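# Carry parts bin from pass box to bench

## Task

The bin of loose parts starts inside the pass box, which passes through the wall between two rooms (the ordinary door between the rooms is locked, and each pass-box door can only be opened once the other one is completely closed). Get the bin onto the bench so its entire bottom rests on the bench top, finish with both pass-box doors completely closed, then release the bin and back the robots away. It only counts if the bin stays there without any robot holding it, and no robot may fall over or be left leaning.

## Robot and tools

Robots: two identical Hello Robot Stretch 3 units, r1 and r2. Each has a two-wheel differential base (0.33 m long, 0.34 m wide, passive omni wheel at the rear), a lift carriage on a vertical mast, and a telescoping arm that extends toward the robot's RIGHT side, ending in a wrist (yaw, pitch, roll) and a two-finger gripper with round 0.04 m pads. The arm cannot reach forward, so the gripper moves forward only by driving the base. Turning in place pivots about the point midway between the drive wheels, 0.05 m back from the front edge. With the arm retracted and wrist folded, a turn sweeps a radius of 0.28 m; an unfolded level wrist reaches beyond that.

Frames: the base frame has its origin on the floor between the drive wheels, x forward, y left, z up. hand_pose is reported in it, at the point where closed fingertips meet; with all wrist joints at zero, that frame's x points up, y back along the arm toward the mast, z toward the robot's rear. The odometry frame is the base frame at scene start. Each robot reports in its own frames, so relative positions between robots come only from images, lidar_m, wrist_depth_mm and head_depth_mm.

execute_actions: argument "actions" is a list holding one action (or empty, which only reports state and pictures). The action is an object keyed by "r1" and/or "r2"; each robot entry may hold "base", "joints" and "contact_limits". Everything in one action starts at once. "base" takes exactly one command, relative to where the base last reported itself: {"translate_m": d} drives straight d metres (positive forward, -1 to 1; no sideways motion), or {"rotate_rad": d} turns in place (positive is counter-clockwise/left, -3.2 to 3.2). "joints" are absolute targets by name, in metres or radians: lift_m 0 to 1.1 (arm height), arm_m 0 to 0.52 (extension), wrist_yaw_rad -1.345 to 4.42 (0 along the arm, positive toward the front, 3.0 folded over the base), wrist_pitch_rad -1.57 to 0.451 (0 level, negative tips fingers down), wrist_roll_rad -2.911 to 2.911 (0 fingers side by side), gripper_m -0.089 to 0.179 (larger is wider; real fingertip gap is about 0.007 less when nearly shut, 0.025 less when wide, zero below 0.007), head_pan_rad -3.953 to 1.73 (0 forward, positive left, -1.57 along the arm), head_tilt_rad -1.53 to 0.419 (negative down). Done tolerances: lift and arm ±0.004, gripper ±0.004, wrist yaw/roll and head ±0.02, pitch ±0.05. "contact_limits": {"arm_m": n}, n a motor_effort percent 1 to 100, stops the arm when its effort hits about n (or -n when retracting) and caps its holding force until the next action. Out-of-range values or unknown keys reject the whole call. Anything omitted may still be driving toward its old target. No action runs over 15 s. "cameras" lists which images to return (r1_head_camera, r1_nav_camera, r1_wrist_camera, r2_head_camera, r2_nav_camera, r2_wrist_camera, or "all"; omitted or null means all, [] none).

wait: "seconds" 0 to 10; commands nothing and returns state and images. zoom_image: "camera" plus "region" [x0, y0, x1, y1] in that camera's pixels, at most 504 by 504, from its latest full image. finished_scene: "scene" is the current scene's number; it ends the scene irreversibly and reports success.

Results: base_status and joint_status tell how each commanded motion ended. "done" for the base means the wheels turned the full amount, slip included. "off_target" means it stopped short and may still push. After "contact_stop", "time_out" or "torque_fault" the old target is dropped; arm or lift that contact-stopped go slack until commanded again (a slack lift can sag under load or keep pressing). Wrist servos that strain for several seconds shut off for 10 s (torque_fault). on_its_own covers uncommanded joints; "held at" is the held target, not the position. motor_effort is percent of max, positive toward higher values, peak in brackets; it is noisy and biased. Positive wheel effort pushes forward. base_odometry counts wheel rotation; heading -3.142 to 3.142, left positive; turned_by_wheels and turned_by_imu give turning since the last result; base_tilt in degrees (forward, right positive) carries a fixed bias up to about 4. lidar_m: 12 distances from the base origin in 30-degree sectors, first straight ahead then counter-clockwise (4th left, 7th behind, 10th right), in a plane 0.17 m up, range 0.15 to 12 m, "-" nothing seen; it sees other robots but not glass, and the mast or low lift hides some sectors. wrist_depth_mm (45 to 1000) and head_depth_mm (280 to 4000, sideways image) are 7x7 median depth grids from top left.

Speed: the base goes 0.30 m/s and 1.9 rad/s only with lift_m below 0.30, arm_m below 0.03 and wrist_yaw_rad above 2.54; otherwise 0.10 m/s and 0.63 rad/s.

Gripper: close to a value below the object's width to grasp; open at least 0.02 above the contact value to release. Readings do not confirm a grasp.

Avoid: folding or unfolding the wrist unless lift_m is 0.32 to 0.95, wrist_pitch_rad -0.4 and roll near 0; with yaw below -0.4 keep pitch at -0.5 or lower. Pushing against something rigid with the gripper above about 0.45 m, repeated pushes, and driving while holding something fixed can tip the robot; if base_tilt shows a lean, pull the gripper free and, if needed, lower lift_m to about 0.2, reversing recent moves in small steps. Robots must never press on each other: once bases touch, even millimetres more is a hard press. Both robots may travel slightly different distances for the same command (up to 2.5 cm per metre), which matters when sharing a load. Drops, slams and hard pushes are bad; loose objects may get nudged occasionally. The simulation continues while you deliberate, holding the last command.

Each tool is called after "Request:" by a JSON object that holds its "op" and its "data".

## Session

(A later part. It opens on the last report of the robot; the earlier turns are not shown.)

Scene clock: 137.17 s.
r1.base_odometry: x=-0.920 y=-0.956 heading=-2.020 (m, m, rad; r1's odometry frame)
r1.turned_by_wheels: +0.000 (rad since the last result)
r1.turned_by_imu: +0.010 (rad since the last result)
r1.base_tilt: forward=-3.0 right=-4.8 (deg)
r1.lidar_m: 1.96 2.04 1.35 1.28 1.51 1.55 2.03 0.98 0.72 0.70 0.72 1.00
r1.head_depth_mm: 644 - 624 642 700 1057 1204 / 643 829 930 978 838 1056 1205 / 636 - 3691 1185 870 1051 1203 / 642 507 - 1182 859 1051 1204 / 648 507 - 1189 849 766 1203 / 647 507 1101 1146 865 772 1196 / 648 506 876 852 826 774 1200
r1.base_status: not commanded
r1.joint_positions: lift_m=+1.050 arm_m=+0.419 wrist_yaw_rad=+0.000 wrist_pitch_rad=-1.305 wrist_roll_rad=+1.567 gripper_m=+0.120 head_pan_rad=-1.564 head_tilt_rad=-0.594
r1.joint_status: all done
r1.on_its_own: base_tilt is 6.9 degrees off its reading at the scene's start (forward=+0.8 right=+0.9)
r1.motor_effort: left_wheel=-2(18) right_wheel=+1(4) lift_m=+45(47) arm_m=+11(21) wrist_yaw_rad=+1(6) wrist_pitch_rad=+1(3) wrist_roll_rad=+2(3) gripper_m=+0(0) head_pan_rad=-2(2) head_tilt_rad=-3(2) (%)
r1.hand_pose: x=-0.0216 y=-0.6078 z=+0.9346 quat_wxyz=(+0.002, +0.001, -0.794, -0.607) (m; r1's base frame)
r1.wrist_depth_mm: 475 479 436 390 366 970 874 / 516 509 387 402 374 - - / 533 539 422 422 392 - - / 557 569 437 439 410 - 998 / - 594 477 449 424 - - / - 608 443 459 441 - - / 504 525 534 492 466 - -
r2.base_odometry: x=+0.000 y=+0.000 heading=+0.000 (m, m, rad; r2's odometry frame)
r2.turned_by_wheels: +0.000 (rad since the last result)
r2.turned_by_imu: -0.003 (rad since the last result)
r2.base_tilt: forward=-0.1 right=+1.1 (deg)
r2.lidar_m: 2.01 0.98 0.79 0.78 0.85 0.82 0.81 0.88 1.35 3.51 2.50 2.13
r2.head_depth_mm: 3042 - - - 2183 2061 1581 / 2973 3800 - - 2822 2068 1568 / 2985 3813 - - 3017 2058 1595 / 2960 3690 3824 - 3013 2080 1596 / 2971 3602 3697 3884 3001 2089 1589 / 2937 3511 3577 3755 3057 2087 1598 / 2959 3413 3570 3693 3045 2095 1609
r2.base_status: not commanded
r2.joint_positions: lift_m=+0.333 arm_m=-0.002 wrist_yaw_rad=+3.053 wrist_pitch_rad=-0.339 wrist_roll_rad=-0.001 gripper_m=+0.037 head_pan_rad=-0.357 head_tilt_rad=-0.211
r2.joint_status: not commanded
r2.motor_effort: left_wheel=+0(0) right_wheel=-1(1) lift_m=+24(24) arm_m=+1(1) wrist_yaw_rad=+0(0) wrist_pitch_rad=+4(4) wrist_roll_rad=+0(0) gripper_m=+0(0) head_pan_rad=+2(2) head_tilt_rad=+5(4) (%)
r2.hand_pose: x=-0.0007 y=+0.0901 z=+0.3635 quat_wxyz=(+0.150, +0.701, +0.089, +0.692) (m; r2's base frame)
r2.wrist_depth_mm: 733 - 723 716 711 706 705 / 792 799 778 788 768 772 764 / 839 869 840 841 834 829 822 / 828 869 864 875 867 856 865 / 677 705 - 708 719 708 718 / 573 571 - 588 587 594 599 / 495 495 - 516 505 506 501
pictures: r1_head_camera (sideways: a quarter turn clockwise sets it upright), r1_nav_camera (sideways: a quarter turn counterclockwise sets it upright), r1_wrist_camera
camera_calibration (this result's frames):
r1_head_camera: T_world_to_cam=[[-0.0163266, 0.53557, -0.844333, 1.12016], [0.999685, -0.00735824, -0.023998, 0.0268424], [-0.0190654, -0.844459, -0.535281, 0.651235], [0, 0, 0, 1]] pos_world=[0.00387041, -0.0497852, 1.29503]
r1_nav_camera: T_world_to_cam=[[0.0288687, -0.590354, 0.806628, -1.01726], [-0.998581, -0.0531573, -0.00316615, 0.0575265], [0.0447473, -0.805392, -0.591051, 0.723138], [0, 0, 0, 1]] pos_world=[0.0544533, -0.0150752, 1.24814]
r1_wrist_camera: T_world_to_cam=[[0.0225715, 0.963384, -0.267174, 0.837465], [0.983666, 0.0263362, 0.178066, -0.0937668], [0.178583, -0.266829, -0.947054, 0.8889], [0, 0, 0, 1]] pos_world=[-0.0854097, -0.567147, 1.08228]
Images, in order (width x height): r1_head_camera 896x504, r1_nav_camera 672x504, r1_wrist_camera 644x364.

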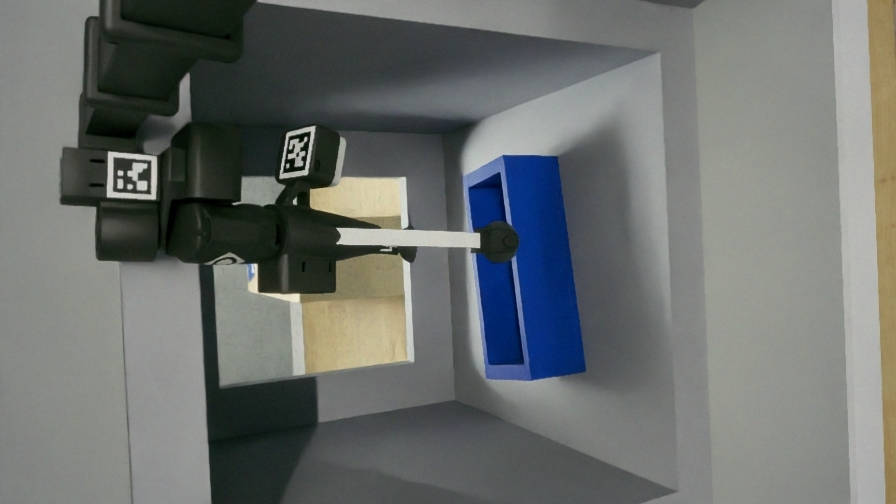

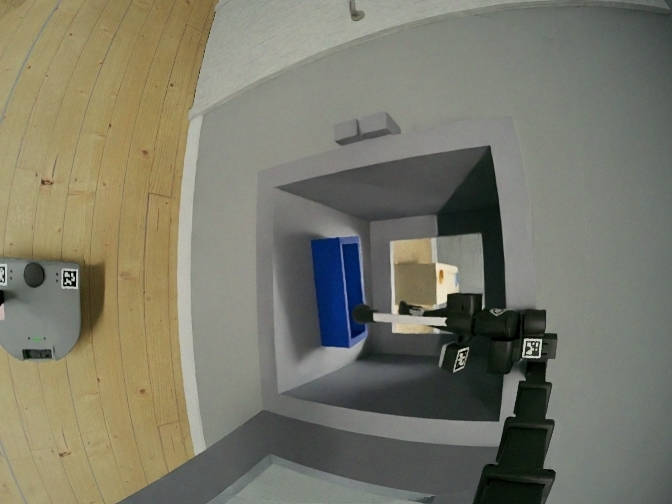

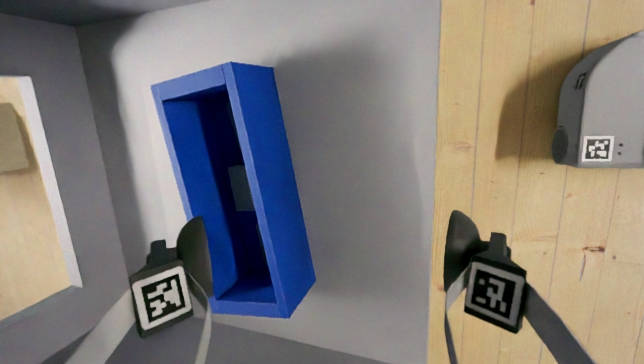

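Request:
{"op": "execute_actions", "data": {"actions": [{"r1":{"joints":{"lift_m":1.01}}}], "cameras": ["r1_head_camera","r1_nav_camera","r1_wrist_camera"]}}

Scene clock: 141.30 s.
r1.base_odometry: x=-0.920 y=-0.956 heading=-2.020 (m, m, rad; r1's odometry frame)
r1.turned_by_wheels: +0.000 (rad since the last result)
r1.turned_by_imu: -0.065 (rad since the last result)
r1.base_tilt: forward=-2.8 right=-4.5 (deg)
r1.lidar_m: 1.97 2.02 1.35 1.28 1.59 1.62 2.14 1.05 0.74 0.70 0.71 0.94
r1.head_depth_mm: 655 506 591 624 683 1071 1226 / 651 - 717 766 788 1078 1213 / 647 - 1106 1131 869 1067 1216 / 643 501 - 1162 858 1055 1205 / 640 504 2864 1173 848 761 1188 / 641 499 - 1169 849 767 1179 / 635 496 1052 1028 867 770 1161
r1.base_status: not commanded
r1.joint_positions: lift_m=+1.011 arm_m=+0.419 wrist_yaw_rad=+0.001 wrist_pitch_rad=-1.302 wrist_roll_rad=+1.567 gripper_m=+0.120 head_pan_rad=-1.564 head_tilt_rad=-0.595
r1.joint_status: all done
r1.on_its_own: base_tilt is 6.5 degrees off its reading at the scene's start (forward=+0.8 right=+0.9)
r1.motor_effort: left_wheel=+0(5) right_wheel=+1(1) lift_m=+19(37) arm_m=+8(11) wrist_yaw_rad=+0(2) wrist_pitch_rad=+0(1) wrist_roll_rad=+2(2) gripper_m=+0(0) head_pan_rad=-3(2) head_tilt_rad=-2(2) (%)
r1.hand_pose: x=-0.0215 y=-0.6088 z=+0.8957 quat_wxyz=(+0.002, +0.001, -0.795, -0.606) (m; r1's base frame)
r1.wrist_depth_mm: 307 331 364 346 325 936 862 / 486 453 402 362 337 980 924 / 502 477 370 374 350 - - / 515 502 392 392 363 - 956 / 536 537 380 410 375 - 967 / 550 579 439 411 388 - - / - 581 419 430 406 - -
r2.base_odometry: x=+0.000 y=+0.000 heading=+0.000 (m, m, rad; r2's odometry frame)
r2.turned_by_wheels: +0.000 (rad since the last result)
r2.turned_by_imu: -0.001 (rad since the last result)
r2.base_tilt: forward=-0.1 right=+1.0 (deg)
r2.lidar_m: 2.01 0.98 0.79 0.78 0.85 0.82 0.81 0.88 1.35 3.51 2.50 2.12
r2.head_depth_mm: 3051 - - - 2204 2075 1572 / 2998 3777 - - 2824 2062 1578 / 2966 3718 - - 3028 2086 1586 / 2971 3668 3854 - 3028 2098 1579 / 2951 3515 3685 3819 3101 2095 1587 / 2882 3466 3585 3792 3050 2094 1597 / 2933 3402 3557 3712 3064 2103 1594
r2.base_status: not commanded
r2.joint_positions: lift_m=+0.333 arm_m=-0.002 wrist_yaw_rad=+3.053 wrist_pitch_rad=-0.339 wrist_roll_rad=-0.001 gripper_m=+0.037 head_pan_rad=-0.357 head_tilt_rad=-0.211
r2.joint_status: not commanded
r2.motor_effort: left_wheel=+0(0) right_wheel=+0(1) lift_m=+24(24) arm_m=+0(2) wrist_yaw_rad=+0(0) wrist_pitch_rad=+4(4) wrist_roll_rad=+0(0) gripper_m=+0(0) head_pan_rad=+2(2) head_tilt_rad=+4(5) (%)
r2.hand_pose: x=-0.0007 y=+0.0901 z=+0.3635 quat_wxyz=(+0.150, +0.701, +0.089, +0.692) (m; r2's base frame)
r2.wrist_depth_mm: 733 - 723 730 719 711 710 / 791 795 766 773 764 761 754 / 846 854 842 833 838 825 810 / 824 871 873 873 858 872 866 / 695 699 - 708 711 720 719 / 577 577 - 593 587 592 603 / 491 494 - 510 501 500 503
pictures: r1_head_camera (sideways: a quarter turn clockwise sets it upright), r1_nav_camera (sideways: a quarter turn counterclockwise sets it upright), r1_wrist_camera
camera_calibration (this result's frames):
r1_head_camera: T_world_to_cam=[[-0.0163307, 0.536152, -0.843964, 1.11968], [0.999685, -0.0073417, -0.0240079, 0.0268554], [-0.019068, -0.84409, -0.535863, 0.651992], [0, 0, 0, 1]] pos_world=[0.00387037, -0.0497804, 1.29499]
r1_nav_camera: T_world_to_cam=[[0.0288726, -0.59091, 0.806221, -1.01673], [-0.998581, -0.0531551, -0.00319791, 0.0575678], [0.0447444, -0.804984, -0.591606, 0.72386], [0, 0, 0, 1]] pos_world=[0.054453, -0.0150382, 1.24813]
r1_wrist_camera: T_world_to_cam=[[0.0216162, 0.962709, -0.269672, 0.829771], [0.983639, 0.0277738, 0.177996, -0.0859228], [0.178848, -0.269108, -0.946358, 0.849809], [0, 0, 0, 1]] pos_world=[-0.0854064, -0.567752, 1.04328]
Images, in order (width x height): r1_head_camera 896x504, r1_nav_camera 672x504, r1_wrist_camera 644x364.

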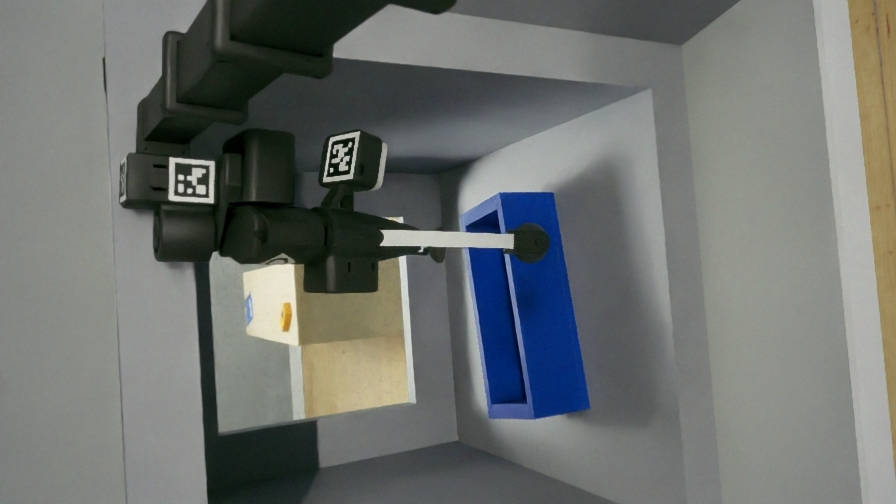

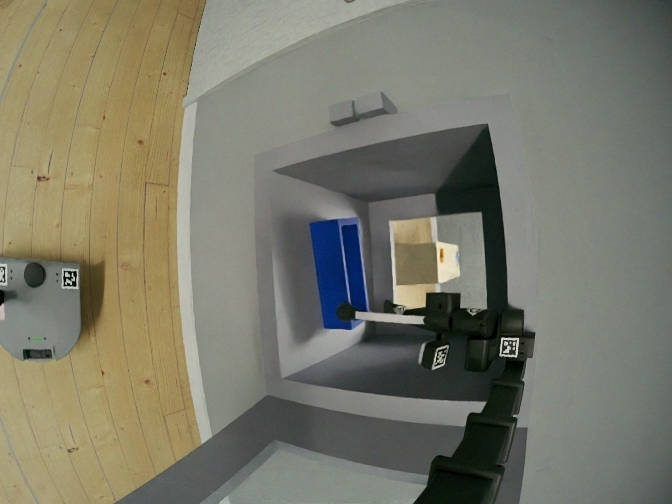

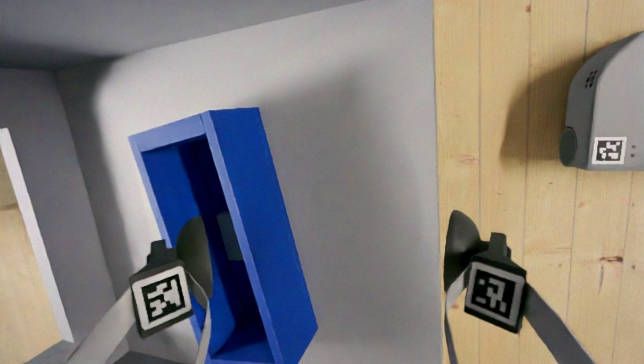

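Request:
{"op": "execute_actions", "data": {"actions": [{"r1":{"joints":{"arm_m":0.2}}}], "cameras": ["r1_head_camera","r1_nav_camera","r1_wrist_camera"]}}

Scene clock: 148.10 s.
r1.base_odometry: x=-0.920 y=-0.956 heading=-2.020 (m, m, rad; r1's odometry frame)
r1.turned_by_wheels: +0.000 (rad since the last result)
r1.turned_by_imu: -0.261 (rad since the last result)
r1.base_tilt: forward=+0.8 right=+0.9 (deg)
r1.lidar_m: 1.22 1.99 2.25 1.36 3.65 3.34 2.78 1.50 0.81 0.68 0.68 0.77
r1.head_depth_mm: 416 436 490 500 548 593 1213 / 416 440 - - 645 1167 1240 / 402 522 - - 670 1140 1239 / 383 680 816 - 729 1044 1206 / 371 911 1005 992 762 676 1162 / 359 - 3087 862 742 654 1122 / 349 3036 2568 985 720 634 1062
r1.base_status: not commanded
r1.joint_positions: lift_m=+1.010 arm_m=+0.200 wrist_yaw_rad=+0.001 wrist_pitch_rad=-1.300 wrist_roll_rad=+1.567 gripper_m=+0.120 head_pan_rad=-1.565 head_tilt_rad=-0.597
r1.joint_status: all done
r1.motor_effort: left_wheel=+1(26) right_wheel=+0(41) lift_m=+28(28) arm_m=-3(8) wrist_yaw_rad=-1(1) wrist_pitch_rad=+0(2) wrist_roll_rad=+2(2) gripper_m=+0(1) head_pan_rad=-1(3) head_tilt_rad=+0(2) (%)
r1.hand_pose: x=-0.0215 y=-0.3903 z=+0.8955 quat_wxyz=(+0.002, +0.001, -0.796, -0.605) (m; r1's base frame)
r1.wrist_depth_mm: 182 217 277 - 964 926 836 / 182 233 352 - - 945 - / 188 248 339 - - - - / 338 372 344 - - - 923 / 430 392 349 - - - 948 / 350 374 362 982 - - 979 / 370 386 374 386 - - 982
r2.base_odometry: x=+0.000 y=+0.000 heading=+0.000 (m, m, rad; r2's odometry frame)
r2.turned_by_wheels: +0.000 (rad since the last result)
r2.turned_by_imu: -0.002 (rad since the last result)
r2.base_tilt: forward=+0.0 right=+1.0 (deg)
r2.lidar_m: 2.01 0.98 0.79 0.78 0.85 0.82 0.81 0.88 1.35 3.51 2.49 2.12
r2.head_depth_mm: 3042 - - - 2214 2064 1576 / 3008 3832 - - 2826 2059 1574 / 2998 3694 - - 3011 2069 1581 / 2984 3654 3727 - 3022 2080 1587 / 2923 3533 3669 3874 3038 2101 1588 / 2915 3528 3652 3832 3132 2097 1593 / 2874 3452 3582 3680 3096 2109 1599
r2.base_status: not commanded
r2.joint_positions: lift_m=+0.333 arm_m=-0.002 wrist_yaw_rad=+3.053 wrist_pitch_rad=-0.339 wrist_roll_rad=-0.001 gripper_m=+0.037 head_pan_rad=-0.357 head_tilt_rad=-0.211
r2.joint_status: not commanded
r2.motor_effort: left_wheel=+0(0) right_wheel=+0(1) lift_m=+24(24) arm_m=+0(1) wrist_yaw_rad=+0(0) wrist_pitch_rad=+4(4) wrist_roll_rad=+1(1) gripper_m=+0(0) head_pan_rad=+2(2) head_tilt_rad=+4(4) (%)
r2.hand_pose: x=-0.0007 y=+0.0901 z=+0.3635 quat_wxyz=(+0.150, +0.701, +0.089, +0.692) (m; r2's base frame)
r2.wrist_depth_mm: 735 - 726 733 722 708 703 / 782 805 778 782 763 759 750 / 846 854 837 851 843 817 822 / 822 889 875 886 864 872 865 / 692 696 - 696 712 716 716 / 577 576 - 588 590 585 594 / 489 495 - 516 500 507 506
pictures: r1_head_camera (sideways: a quarter turn clockwise sets it upright), r1_nav_camera (sideways: a quarter turn counterclockwise sets it upright), r1_wrist_camera
camera_calibration (this result's frames):
r1_head_camera: T_world_to_cam=[[-0.0157367, 0.538347, -0.842576, 1.11786], [0.999675, -0.0084113, -0.0240451, 0.0269038], [-0.0200318, -0.842681, -0.53804, 0.654831], [0, 0, 0, 1]] pos_world=[0.00381392, -0.0497599, 1.29486]
r1_nav_camera: T_world_to_cam=[[0.0282161, -0.593022, 0.804692, -1.01473], [-0.998641, -0.0520163, -0.00331686, 0.057723], [0.043824, -0.803504, -0.593684, 0.726569], [0, 0, 0, 1]] pos_world=[0.0544351, -0.014954, 1.24809]
r1_wrist_camera: T_world_to_cam=[[0.0215829, 0.962116, -0.271786, 0.621035], [0.983638, 0.028199, 0.177936, -0.0917333], [0.178859, -0.271179, -0.945765, 0.907054], [0, 0, 0, 1]] pos_world=[-0.0854062, -0.348947, 1.04297]
Images, in order (width x height): r1_head_camera 896x504, r1_nav_camera 672x504, r1_wrist_camera 644x364.

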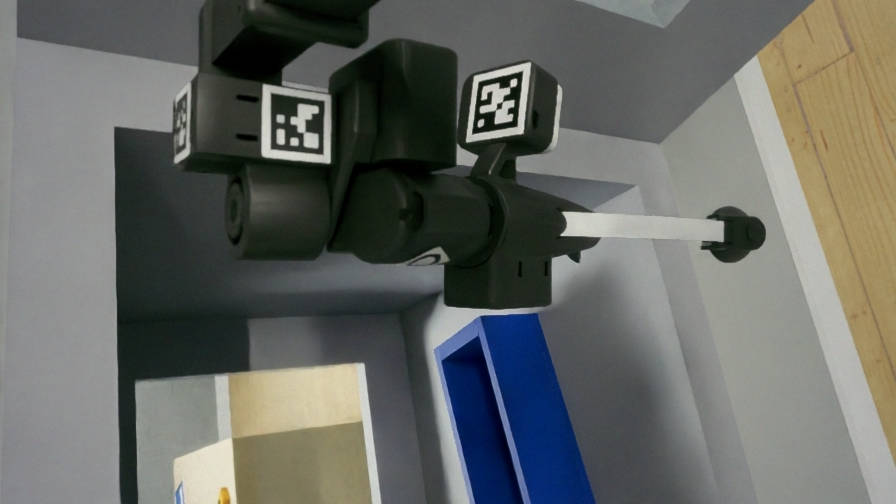

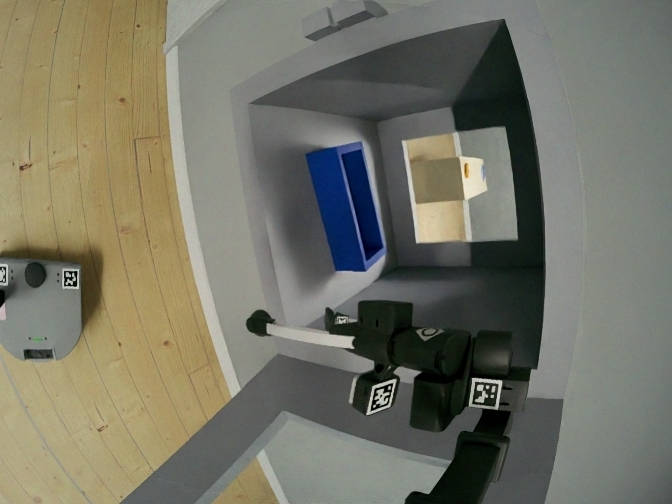

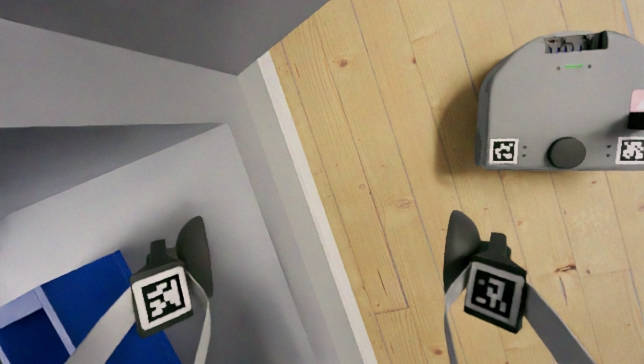

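Request:
{"op": "execute_actions", "data": {"actions": [{"r1":{"joints":{"arm_m":0.0}}}], "cameras": []}}

Request:
{"op": "execute_actions", "data": {"actions": [{"r1":{"base":{"rotate_rad":0.31},"joints":{"lift_m":0.96,"wrist_pitch_rad":-0.7,"head_tilt_rad":-0.45}}}], "cameras": ["r1_head_camera","r1_nav_camera"]}}

Scene clock: 158.77 s.
r1.base_odometry: x=-0.920 y=-0.956 heading=-2.020 (m, m, rad; r1's odometry frame)
r1.turned_by_wheels: +0.000 (rad since the last result)
r1.turned_by_imu: -0.001 (rad since the last result)
r1.base_tilt: forward=+0.8 right=+0.9 (deg)
r1.lidar_m: 1.23 1.99 2.24 1.36 3.65 3.33 2.79 1.50 0.82 0.68 0.68 0.77
r1.head_depth_mm: 416 443 474 - - - - / 415 455 509 556 - - - / 401 514 552 587 - - - / 383 670 735 838 767 1060 - / 371 910 1006 993 763 676 1143 / 360 - 3095 862 742 654 1120 / 349 3063 2569 985 719 634 1060
r1.base_status: not commanded
r1.joint_positions: lift_m=+1.010 arm_m=+0.003 wrist_yaw_rad=+0.001 wrist_pitch_rad=-1.300 wrist_roll_rad=+1.567 gripper_m=+0.120 head_pan_rad=-1.565 head_tilt_rad=-0.597
r1.joint_status: all done
joint sent to its limit — the command would take r1.arm_m past its lower limit, so that joint was sent only as far as its limit.
r1.motor_effort: left_wheel=+1(1) right_wheel=+0(1) lift_m=+28(28) arm_m=-4(3) wrist_yaw_rad=-1(1) wrist_pitch_rad=+0(0) wrist_roll_rad=+2(2) gripper_m=+0(0) head_pan_rad=-2(2) head_tilt_rad=+0(0) (%)
r1.hand_pose: x=-0.0215 y=-0.1929 z=+0.8955 quat_wxyz=(+0.002, +0.001, -0.796, -0.605) (m; r1's base frame)
r1.wrist_depth_mm: 310 367 - - 965 898 869 / 362 792 - - - - 897 / 383 745 - - - - 887 / 418 437 - - - - 931 / 433 411 - - - 975 914 / 441 420 940 - - - 974 / 448 419 855 - - - 992
r2.base_odometry: x=+0.000 y=+0.000 heading=+0.000 (m, m, rad; r2's odometry frame)
r2.turned_by_wheels: +0.000 (rad since the last result)
r2.turned_by_imu: -0.003 (rad since the last result)
r2.base_tilt: forward=-0.1 right=+1.2 (deg)
r2.lidar_m: 2.01 0.98 0.79 0.78 0.85 0.82 0.81 0.88 1.34 3.51 2.49 2.12
r2.head_depth_mm: 3009 - - - 2222 2062 1569 / 3018 3779 - - 2796 2053 1579 / 2961 3771 - - 3057 2081 1578 / 2929 3648 3859 - 3053 2083 1583 / 2952 3563 3699 3841 3027 2090 1594 / 2950 3499 3601 3765 3108 2106 1598 / 2935 3435 3586 3667 3122 2101 1613
r2.base_status: not commanded
r2.joint_positions: lift_m=+0.333 arm_m=-0.002 wrist_yaw_rad=+3.053 wrist_pitch_rad=-0.339 wrist_roll_rad=-0.001 gripper_m=+0.037 head_pan_rad=-0.357 head_tilt_rad=-0.211
r2.joint_status: not commanded
r2.motor_effort: left_wheel=+0(0) right_wheel=-1(1) lift_m=+24(24) arm_m=+0(1) wrist_yaw_rad=+0(0) wrist_pitch_rad=+4(4) wrist_roll_rad=+0(1) gripper_m=+0(0) head_pan_rad=+2(2) head_tilt_rad=+5(5) (%)
r2.hand_pose: x=-0.0007 y=+0.0901 z=+0.3635 quat_wxyz=(+0.150, +0.701, +0.089, +0.692) (m; r2's base frame)
r2.wrist_depth_mm: 733 - 729 730 713 706 701 / 805 813 781 770 764 762 757 / 835 865 846 836 829 827 818 / 829 868 898 885 856 858 866 / 687 697 - 704 713 722 711 / 568 579 - 581 590 583 594 / 487 498 - 514 501 505 503
pictures: none
No camera images: the call's "cameras" was empty. Leave "cameras" out to get every camera's image.

Scene clock: 160.60 s.
r1.base_odometry: x=-0.920 y=-0.956 heading=-1.710 (m, m, rad; r1's odometry frame)
r1.turned_by_wheels: +0.310 (rad since the last result)
r1.turned_by_imu: +0.313 (rad since the last result)
r1.base_tilt: forward=+0.9 right=+0.9 (deg)
r1.lidar_m: 1.99 2.07 1.36 1.28 3.78 2.88 2.70 0.97 0.71 0.68 0.71 0.97
r1.head_depth_mm: 549 398 683 684 680 - - / 547 397 954 985 884 735 - / 546 396 - 1093 808 732 - / 544 396 3106 2791 839 730 625 / 544 394 - 2794 828 705 948 / 543 394 992 1063 839 704 945 / 541 392 827 832 832 700 940
r1.base_status: done
r1.joint_positions: lift_m=+0.960 arm_m=+0.003 wrist_yaw_rad=+0.001 wrist_pitch_rad=-0.714 wrist_roll_rad=+1.567 gripper_m=+0.120 head_pan_rad=-1.565 head_tilt_rad=-0.458
r1.joint_status: all done
r1.motor_effort: left_wheel=-1(6) right_wheel=+3(5) lift_m=+20(18) arm_m=-4(4) wrist_yaw_rad=+0(2) wrist_pitch_rad=+4(4) wrist_roll_rad=+2(2) gripper_m=+0(0) head_pan_rad=-2(1) head_tilt_rad=+3(14) (%)
r1.hand_pose: x=-0.0214 y=-0.3255 z=+0.9129 quat_wxyz=(+0.002, +0.001, -0.937, -0.350) (m; r1's base frame)
r1.wrist_depth_mm: 497 513 484 379 789 912 776 / 631 749 499 392 812 940 783 / - - 490 404 858 982 792 / - - 508 416 879 988 813 / - - 490 434 886 979 838 / 680 742 564 448 938 - 850 / 566 534 551 462 954 - 840
r2.base_odometry: x=+0.000 y=+0.000 heading=+0.000 (m, m, rad; r2's odometry frame)
r2.turned_by_wheels: +0.000 (rad since the last result)
r2.turned_by_imu: +0.000 (rad since the last result)
r2.base_tilt: forward=+0.0 right=+1.0 (deg)
r2.lidar_m: 2.02 0.98 0.79 0.78 0.85 0.82 0.81 0.88 1.35 3.51 2.49 2.12
r2.head_depth_mm: 3045 - - - 2211 2066 1581 / 3005 3869 - - 2818 2076 1596 / 2991 3722 - - 3044 2071 1574 / 2963 3612 3801 - 3033 2099 1596 / 2943 3588 3737 3794 3069 2122 1593 / 2959 3486 3649 3781 3035 2096 1590 / 2897 3403 3526 3721 3079 2118 1601
r2.base_status: not commanded
r2.joint_positions: lift_m=+0.333 arm_m=-0.002 wrist_yaw_rad=+3.053 wrist_pitch_rad=-0.339 wrist_roll_rad=-0.001 gripper_m=+0.037 head_pan_rad=-0.357 head_tilt_rad=-0.211
r2.joint_status: not commanded
r2.motor_effort: left_wheel=+0(0) right_wheel=-1(0) lift_m=+24(24) arm_m=+2(0) wrist_yaw_rad=+0(0) wrist_pitch_rad=+4(4) wrist_roll_rad=+1(1) gripper_m=+0(0) head_pan_rad=+2(2) head_tilt_rad=+5(5) (%)
r2.hand_pose: x=-0.0007 y=+0.0901 z=+0.3635 quat_wxyz=(+0.150, +0.701, +0.089, +0.692) (m; r2's base frame)
r2.wrist_depth_mm: 725 - 723 715 720 704 704 / 788 799 786 786 770 771 756 / 847 857 852 839 845 830 813 / 834 868 887 888 866 871 850 / 686 696 - 698 703 716 723 / 575 580 - 583 591 590 602 / 491 494 - 516 500 509 512
pictures: r1_head_camera (sideways: a quarter turn clockwise sets it upright), r1_nav_camera (sideways: a quarter turn counterclockwise sets it upright)
camera_calibration (this result's frames):
r1_head_camera: T_world_to_cam=[[-0.0150076, 0.416095, -0.909197, 1.20475], [0.999695, -0.0116119, -0.0218156, 0.0240052], [-0.0196349, -0.909247, -0.415794, 0.495763], [0, 0, 0, 1]] pos_world=[0.00381678, -0.0502417, 1.30202]
r1_nav_camera: T_world_to_cam=[[0.0275151, -0.475501, 0.879285, -1.11199], [-0.998641, -0.0520304, 0.003113, 0.0493521], [0.0442693, -0.878175, -0.476287, 0.573825], [0, 0, 0, 1]] pos_world=[0.0544788, -0.0222666, 1.25091]
Images, in order (width x height): r1_head_camera 896x504, r1_nav_camera 672x504.

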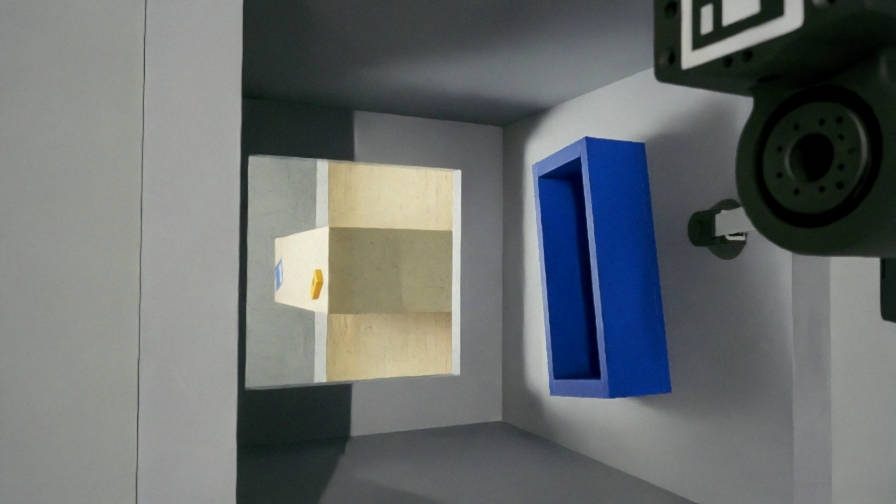

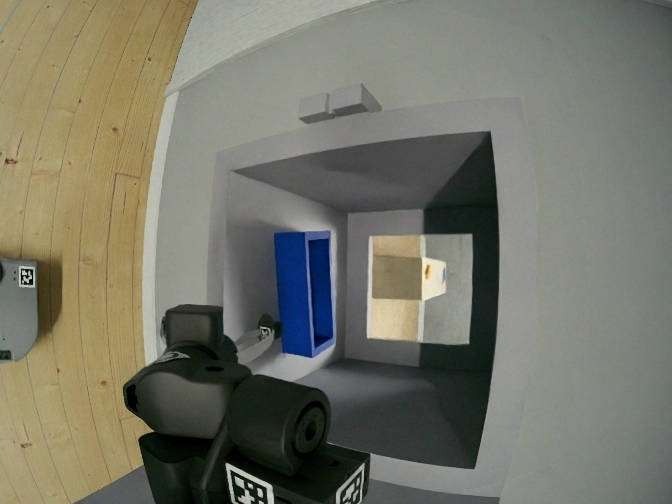

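Request:
{"op": "execute_actions", "data": {"actions": [{"r1":{"base":{"translate_m":0.04},"joints":{"arm_m":0.2},"contact_limits":{"arm_m":20}}}], "cameras": ["r1_head_camera","r1_nav_camera","r1_wrist_camera"]}}

Scene clock: 166.93 s.
r1.base_odometry: x=-0.926 y=-0.996 heading=-1.710 (m, m, rad; r1's odometry frame)
r1.turned_by_wheels: +0.000 (rad since the last result)
r1.turned_by_imu: +0.000 (rad since the last result)
r1.base_tilt: forward=+0.8 right=+0.9 (deg)
r1.lidar_m: 1.95 2.03 1.35 1.29 3.78 2.93 2.70 0.97 0.71 0.68 0.71 0.96
r1.head_depth_mm: 548 397 793 - - 702 963 / 547 397 976 - - 710 958 / 546 395 - - - 707 953 / 544 395 2803 2783 - 684 950 / 544 394 - 1099 821 705 949 / 541 393 955 1030 898 704 946 / 541 392 697 701 702 659 628
r1.base_status: done
r1.joint_positions: lift_m=+0.960 arm_m=+0.200 wrist_yaw_rad=+0.000 wrist_pitch_rad=-0.713 wrist_roll_rad=+1.568 gripper_m=+0.120 head_pan_rad=-1.565 head_tilt_rad=-0.458
r1.joint_status: all done
r1.motor_effort: left_wheel=-2(3) right_wheel=+3(5) lift_m=+20(20) arm_m=+3(4) wrist_yaw_rad=-1(0) wrist_pitch_rad=+4(4) wrist_roll_rad=+1(2) gripper_m=+0(0) head_pan_rad=-3(2) head_tilt_rad=+3(2) (%)
r1.contact_limits: arm_m 20 (drawing in: default 25, maximum 41; extending or still: default 33, maximum 55)
r1.hand_pose: x=-0.0214 y=-0.5225 z=+0.9131 quat_wxyz=(+0.002, +0.001, -0.937, -0.350) (m; r1's base frame)
r1.wrist_depth_mm: 466 533 540 336 287 233 746 / - - 424 336 296 239 747 / - - 415 334 305 243 782 / - - 625 342 310 248 784 / - - 610 341 325 248 798 / 531 554 579 352 329 - 849 / 494 467 485 443 339 274 832
r2.base_odometry: x=+0.000 y=+0.000 heading=+0.000 (m, m, rad; r2's odometry frame)
r2.turned_by_wheels: +0.000 (rad since the last result)
r2.turned_by_imu: -0.002 (rad since the last result)
r2.base_tilt: forward=-0.1 right=+1.1 (deg)
r2.lidar_m: 2.01 0.98 0.78 0.78 0.85 0.82 0.81 0.88 1.35 3.51 2.48 2.12
r2.head_depth_mm: 2979 - - - 2197 2078 1581 / 2986 3848 - - 2815 2062 1576 / 2993 3694 - - 3026 2085 1591 / 2973 3657 3821 - 3009 2093 1583 / 2936 3577 3703 3866 3091 2097 1586 / 2959 3522 3632 3785 3088 2085 1587 / 2938 3427 3554 3672 3086 2101 1602
r2.base_status: not commanded
r2.joint_positions: lift_m=+0.333 arm_m=-0.002 wrist_yaw_rad=+3.053 wrist_pitch_rad=-0.339 wrist_roll_rad=-0.001 gripper_m=+0.037 head_pan_rad=-0.357 head_tilt_rad=-0.211
r2.joint_status: not commanded
r2.motor_effort: left_wheel=+0(0) right_wheel=-1(1) lift_m=+24(24) arm_m=+0(1) wrist_yaw_rad=+0(0) wrist_pitch_rad=+4(4) wrist_roll_rad=+0(1) gripper_m=+0(0) head_pan_rad=+2(2) head_tilt_rad=+4(4) (%)
r2.hand_pose: x=-0.0007 y=+0.0901 z=+0.3635 quat_wxyz=(+0.150, +0.701, +0.089, +0.692) (m; r2's base frame)
r2.wrist_depth_mm: 743 - 721 726 716 711 707 / 786 800 783 777 769 765 762 / 841 858 862 838 834 818 817 / 819 878 882 880 869 862 862 / 680 692 - 709 717 725 726 / 570 575 - 587 586 596 598 / 490 495 - 515 503 509 508
pictures: r1_head_camera (sideways: a quarter turn clockwise sets it upright), r1_nav_camera (sideways: a quarter turn counterclockwise sets it upright), r1_wrist_camera
camera_calibration (this result's frames):
r1_head_camera: T_world_to_cam=[[-0.015007, 0.416016, -0.909233, 1.2048], [0.999695, -0.0116139, -0.021814, 0.0240032], [-0.0196348, -0.909283, -0.415715, 0.495661], [0, 0, 0, 1]] pos_world=[0.00381678, -0.0502417, 1.30202]
r1_nav_camera: T_world_to_cam=[[0.0275146, -0.475425, 0.879326, -1.11204], [-0.998641, -0.05203, 0.00311699, 0.0493469], [0.0442694, -0.878216, -0.476211, 0.573726], [0, 0, 0, 1]] pos_world=[0.0544788, -0.022271, 1.25091]
r1_wrist_camera: T_world_to_cam=[[0.0223129, 0.650845, -0.758882, 1.03513], [0.983544, 0.121834, 0.133408, -0.00166833], [0.179286, -0.749371, -0.637417, 0.356455], [0, 0, 0, 1]] pos_world=[-0.0853633, -0.40639, 1.01298]
Images, in order (width x height): r1_head_camera 896x504, r1_nav_camera 672x504, r1_wrist_camera 644x364.

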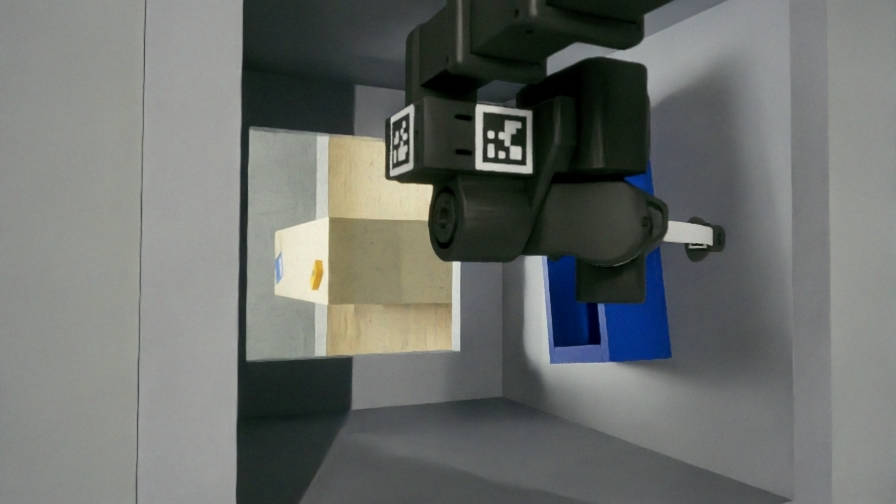

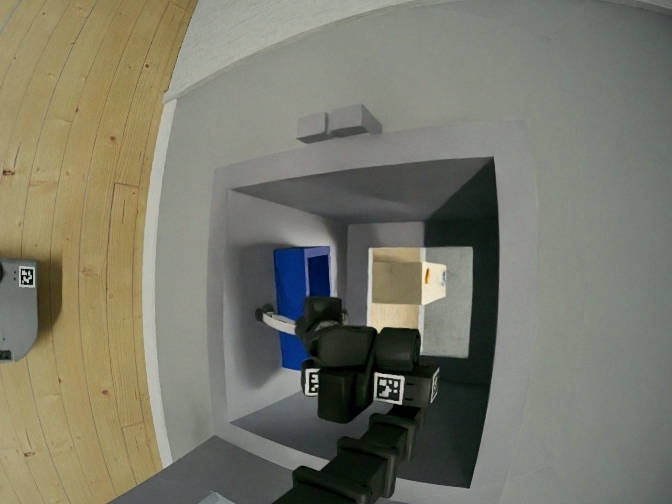

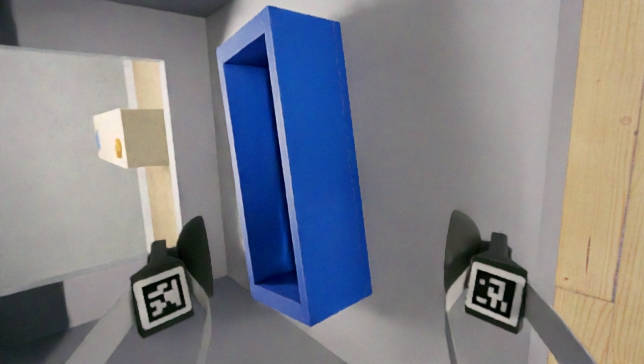

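Request:
{"op": "execute_actions", "data": {"actions": [{"r1":{"joints":{"arm_m":0.29,"lift_m":0.975},"contact_limits":{"arm_m":20}}}], "cameras": ["r1_head_camera","r1_nav_camera","r1_wrist_camera"]}}

Scene clock: 172.27 s.
r1.base_odometry: x=-0.926 y=-0.996 heading=-1.710 (m, m, rad; r1's odometry frame)
r1.turned_by_wheels: +0.000 (rad since the last result)
r1.turned_by_imu: +0.000 (rad since the last result)
r1.base_tilt: forward=+0.8 right=+0.9 (deg)
r1.lidar_m: 1.95 2.03 1.35 1.29 3.80 2.93 2.70 0.97 0.71 0.68 0.71 0.96
r1.head_depth_mm: 548 398 794 - 817 707 965 / 547 397 966 - 818 711 960 / 546 396 - - 769 707 956 / 545 395 3082 2802 753 708 955 / 543 394 - 1100 820 706 948 / 542 393 957 1026 900 704 946 / 541 391 699 701 703 660 628
r1.base_status: not commanded
r1.joint_positions: lift_m=+0.975 arm_m=+0.290 wrist_yaw_rad=+0.000 wrist_pitch_rad=-0.713 wrist_roll_rad=+1.568 gripper_m=+0.120 head_pan_rad=-1.565 head_tilt_rad=-0.458
r1.joint_status: all done
r1.motor_effort: left_wheel=-1(2) right_wheel=+2(2) lift_m=+45(47) arm_m=+4(3) wrist_yaw_rad=-2(0) wrist_pitch_rad=+4(4) wrist_roll_rad=+2(2) gripper_m=+0(0) head_pan_rad=-2(3) head_tilt_rad=+3(2) (%)
r1.contact_limits: arm_m 20 (drawing in: default 25, maximum 41; extending or still: default 33, maximum 55)
r1.hand_pose: x=-0.0214 y=-0.6125 z=+0.9271 quat_wxyz=(+0.002, +0.001, -0.937, -0.350) (m; r1's base frame)
r1.wrist_depth_mm: 404 464 515 278 274 247 206 / - - 535 344 282 251 210 / - - 555 342 280 255 213 / - - 587 353 277 260 218 / - - 598 363 268 258 223 / - - 596 358 275 - 226 / 426 472 487 437 273 288 223
r2.base_odometry: x=+0.000 y=+0.000 heading=+0.000 (m, m, rad; r2's odometry frame)
r2.turned_by_wheels: +0.000 (rad since the last result)
r2.turned_by_imu: -0.001 (rad since the last result)
r2.base_tilt: forward=-0.1 right=+1.0 (deg)
r2.lidar_m: 2.01 0.98 0.79 0.78 0.85 0.82 0.81 0.88 1.34 3.51 2.49 2.12
r2.head_depth_mm: 2996 - - - 2212 2076 1573 / 2977 3812 - - 2812 2068 1576 / 3004 3720 - - 3021 2068 1578 / 2955 3616 3795 - 3026 2089 1591 / 2916 3546 3695 3899 3039 2095 1582 / 2936 3470 3664 3711 3048 2110 1592 / 2913 3427 3533 3748 3075 2103 1601
r2.base_status: not commanded
r2.joint_positions: lift_m=+0.333 arm_m=-0.002 wrist_yaw_rad=+3.053 wrist_pitch_rad=-0.339 wrist_roll_rad=-0.001 gripper_m=+0.037 head_pan_rad=-0.357 head_tilt_rad=-0.211
r2.joint_status: not commanded
r2.motor_effort: left_wheel=+0(0) right_wheel=-1(1) lift_m=+24(24) arm_m=+0(0) wrist_yaw_rad=+0(0) wrist_pitch_rad=+5(4) wrist_roll_rad=+0(1) gripper_m=+0(0) head_pan_rad=+2(2) head_tilt_rad=+4(4) (%)
r2.hand_pose: x=-0.0007 y=+0.0901 z=+0.3635 quat_wxyz=(+0.150, +0.701, +0.089, +0.692) (m; r2's base frame)
r2.wrist_depth_mm: 724 - 724 711 712 706 707 / 790 796 781 779 765 765 750 / 841 869 841 852 833 822 819 / 831 886 875 874 852 867 865 / 681 692 - 715 712 722 726 / 570 579 - 582 593 592 597 / 494 497 - 517 500 504 504
pictures: r1_head_camera (sideways: a quarter turn clockwise sets it upright), r1_nav_camera (sideways: a quarter turn counterclockwise sets it upright), r1_wrist_camera
camera_calibration (this result's frames):
r1_head_camera: T_world_to_cam=[[-0.015007, 0.41601, -0.909236, 1.2048], [0.999695, -0.0116141, -0.0218139, 0.024003], [-0.0196348, -0.909286, -0.415709, 0.495653], [0, 0, 0, 1]] pos_world=[0.00381678, -0.0502417, 1.30202]
r1_nav_camera: T_world_to_cam=[[0.0275146, -0.475419, 0.879329, -1.11205], [-0.998641, -0.05203, 0.00311732, 0.0493465], [0.0442694, -0.87822, -0.476204, 0.573718], [0, 0, 0, 1]] pos_world=[0.0544788, -0.0222714, 1.25091]
r1_wrist_camera: T_world_to_cam=[[0.022327, 0.650764, -0.758952, 1.10439], [0.983544, 0.121837, 0.133404, 0.00743204], [0.179283, -0.749441, -0.637335, 0.297831], [0, 0, 0, 1]] pos_world=[-0.0853635, -0.496398, 1.02701]
Images, in order (width x height): r1_head_camera 896x504, r1_nav_camera 672x504, r1_wrist_camera 644x364.

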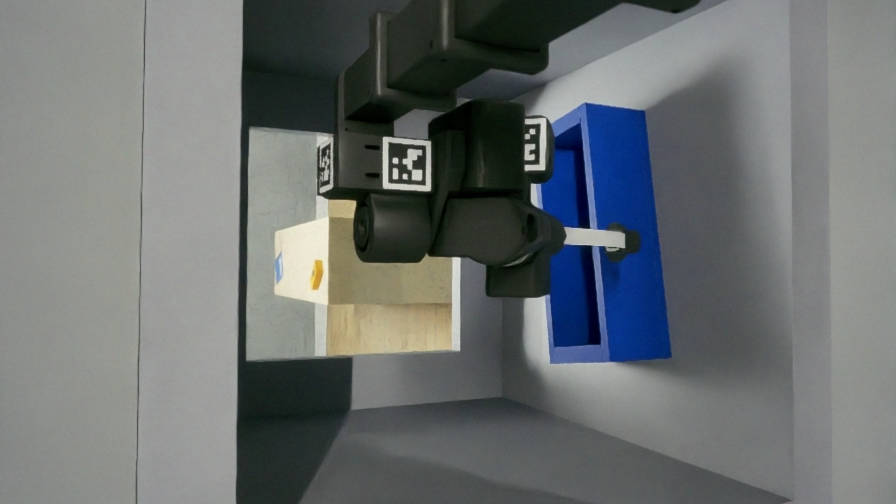

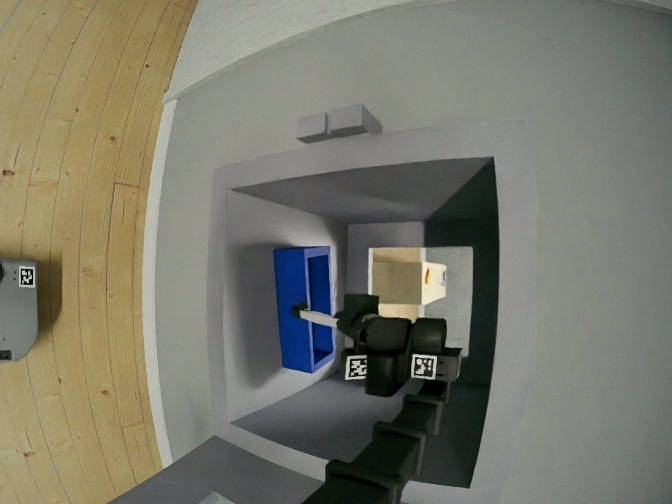

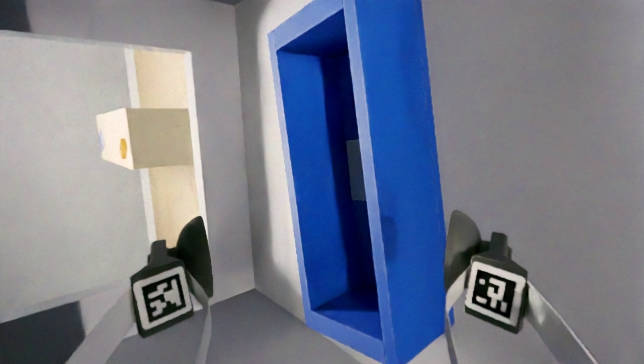

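Request:
{"op": "execute_actions", "data": {"actions": [{"r1":{"joints":{"arm_m":0.37,"wrist_pitch_rad":-1.15},"contact_limits":{"arm_m":20}}}], "cameras": ["r1_head_camera","r1_wrist_camera"]}}

Scene clock: 178.43 s.
r1.base_odometry: x=-0.926 y=-0.996 heading=-1.710 (m, m, rad; r1's odometry frame)
r1.turned_by_wheels: +0.000 (rad since the last result)
r1.turned_by_imu: +0.000 (rad since the last result)
r1.base_tilt: forward=+0.8 right=+0.9 (deg)
r1.lidar_m: 1.95 2.03 1.35 1.28 3.78 2.92 2.70 0.97 0.71 0.68 0.70 0.96
r1.head_depth_mm: 549 398 796 - 841 702 963 / 547 397 964 1075 848 710 960 / 545 396 - - 839 708 955 / 544 395 3097 - 756 685 950 / 544 394 - 1100 820 705 948 / 542 392 955 1027 900 705 946 / 541 392 699 700 702 659 628
r1.base_status: not commanded
r1.joint_positions: lift_m=+0.975 arm_m=+0.370 wrist_yaw_rad=+0.000 wrist_pitch_rad=-1.149 wrist_roll_rad=+1.568 gripper_m=+0.120 head_pan_rad=-1.565 head_tilt_rad=-0.458
r1.joint_status: all done
r1.motor_effort: left_wheel=-2(2) right_wheel=+3(3) lift_m=+45(46) arm_m=+3(3) wrist_yaw_rad=+0(0) wrist_pitch_rad=+0(4) wrist_roll_rad=+1(2) gripper_m=+0(0) head_pan_rad=-1(2) head_tilt_rad=+2(2) (%)
r1.contact_limits: arm_m 20 (drawing in: default 25, maximum 41; extending or still: default 33, maximum 55)
r1.hand_pose: x=-0.0215 y=-0.5972 z=+0.8694 quat_wxyz=(+0.002, +0.001, -0.839, -0.544) (m; r1's base frame)
r1.wrist_depth_mm: 400 245 223 264 238 217 758 / 405 270 231 268 246 221 792 / 421 277 296 273 252 227 826 / 427 284 281 278 257 231 828 / 430 420 316 282 269 234 859 / 444 457 326 271 273 - 872 / 425 450 284 261 285 253 881
r2.base_odometry: x=+0.000 y=+0.000 heading=+0.000 (m, m, rad; r2's odometry frame)
r2.turned_by_wheels: +0.000 (rad since the last result)
r2.turned_by_imu: -0.002 (rad since the last result)
r2.base_tilt: forward=-0.1 right=+1.1 (deg)
r2.lidar_m: 2.01 0.98 0.79 0.78 0.84 0.82 0.81 0.88 1.35 3.51 2.49 2.13
r2.head_depth_mm: 3026 - - - 2207 2059 1570 / 3027 3845 - - 2836 2083 1583 / 3008 3724 - - 3041 2069 1579 / 2945 3638 3786 - 3017 2082 1590 / 2929 3541 3678 3880 3003 2087 1591 / 2963 3489 3628 3792 3042 2102 1596 / 2951 3401 3576 3658 3080 2118 1607
r2.base_status: not commanded
r2.joint_positions: lift_m=+0.333 arm_m=-0.002 wrist_yaw_rad=+3.053 wrist_pitch_rad=-0.339 wrist_roll_rad=-0.001 gripper_m=+0.037 head_pan_rad=-0.357 head_tilt_rad=-0.211
r2.joint_status: not commanded
r2.motor_effort: left_wheel=+0(0) right_wheel=-1(0) lift_m=+24(24) arm_m=+0(0) wrist_yaw_rad=+0(0) wrist_pitch_rad=+4(4) wrist_roll_rad=+0(0) gripper_m=-1(0) head_pan_rad=+2(2) head_tilt_rad=+5(4) (%)
r2.hand_pose: x=-0.0007 y=+0.0901 z=+0.3635 quat_wxyz=(+0.150, +0.701, +0.089, +0.692) (m; r2's base frame)
r2.wrist_depth_mm: 723 - 720 726 715 701 707 / 794 793 787 776 769 776 755 / 834 867 848 854 838 821 820 / 825 885 861 873 863 864 870 / 685 693 - 706 705 720 720 / 575 580 - 585 592 596 598 / 491 496 - 512 504 507 508
pictures: r1_head_camera (sideways: a quarter turn clockwise sets it upright), r1_wrist_camera
camera_calibration (this result's frames):
r1_head_camera: T_world_to_cam=[[-0.0150072, 0.416008, -0.909237, 1.2048], [0.999695, -0.0116137, -0.0218139, 0.024003], [-0.0196343, -0.909287, -0.415707, 0.49565], [0, 0, 0, 1]] pos_world=[0.0038168, -0.0502417, 1.30202]
r1_wrist_camera: T_world_to_cam=[[0.0224868, 0.910413, -0.41309, 0.90506], [0.983607, 0.0538006, 0.172115, -0.0609298], [0.17892, -0.410188, -0.894278, 0.698504], [0, 0, 0, 1]] pos_world=[-0.0853974, -0.534182, 1.00901]
Images, in order (width x height): r1_head_camera 896x504, r1_wrist_camera 644x364.

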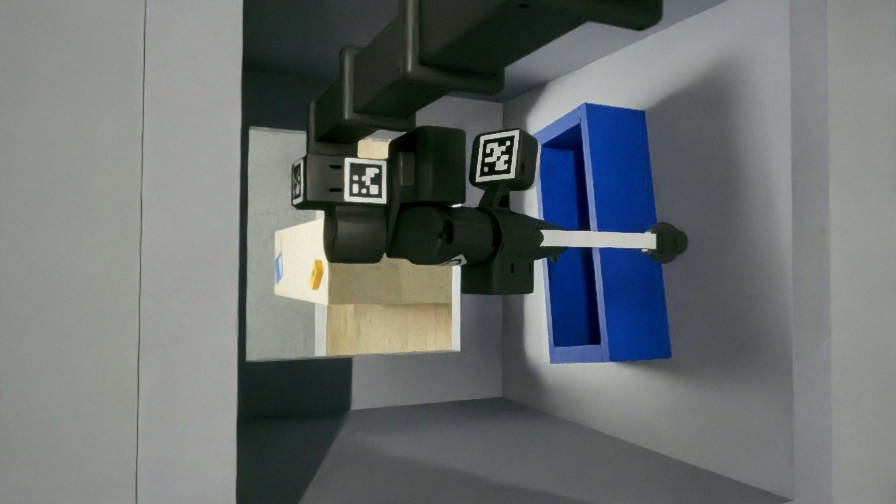

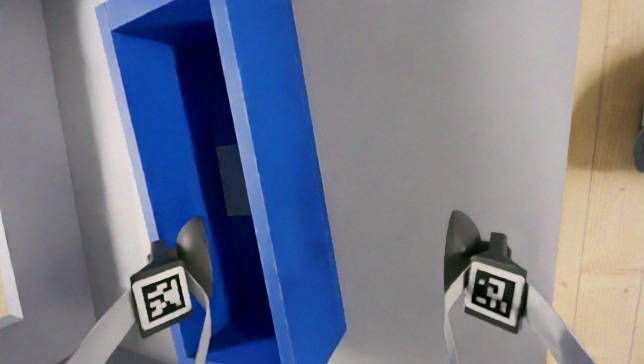

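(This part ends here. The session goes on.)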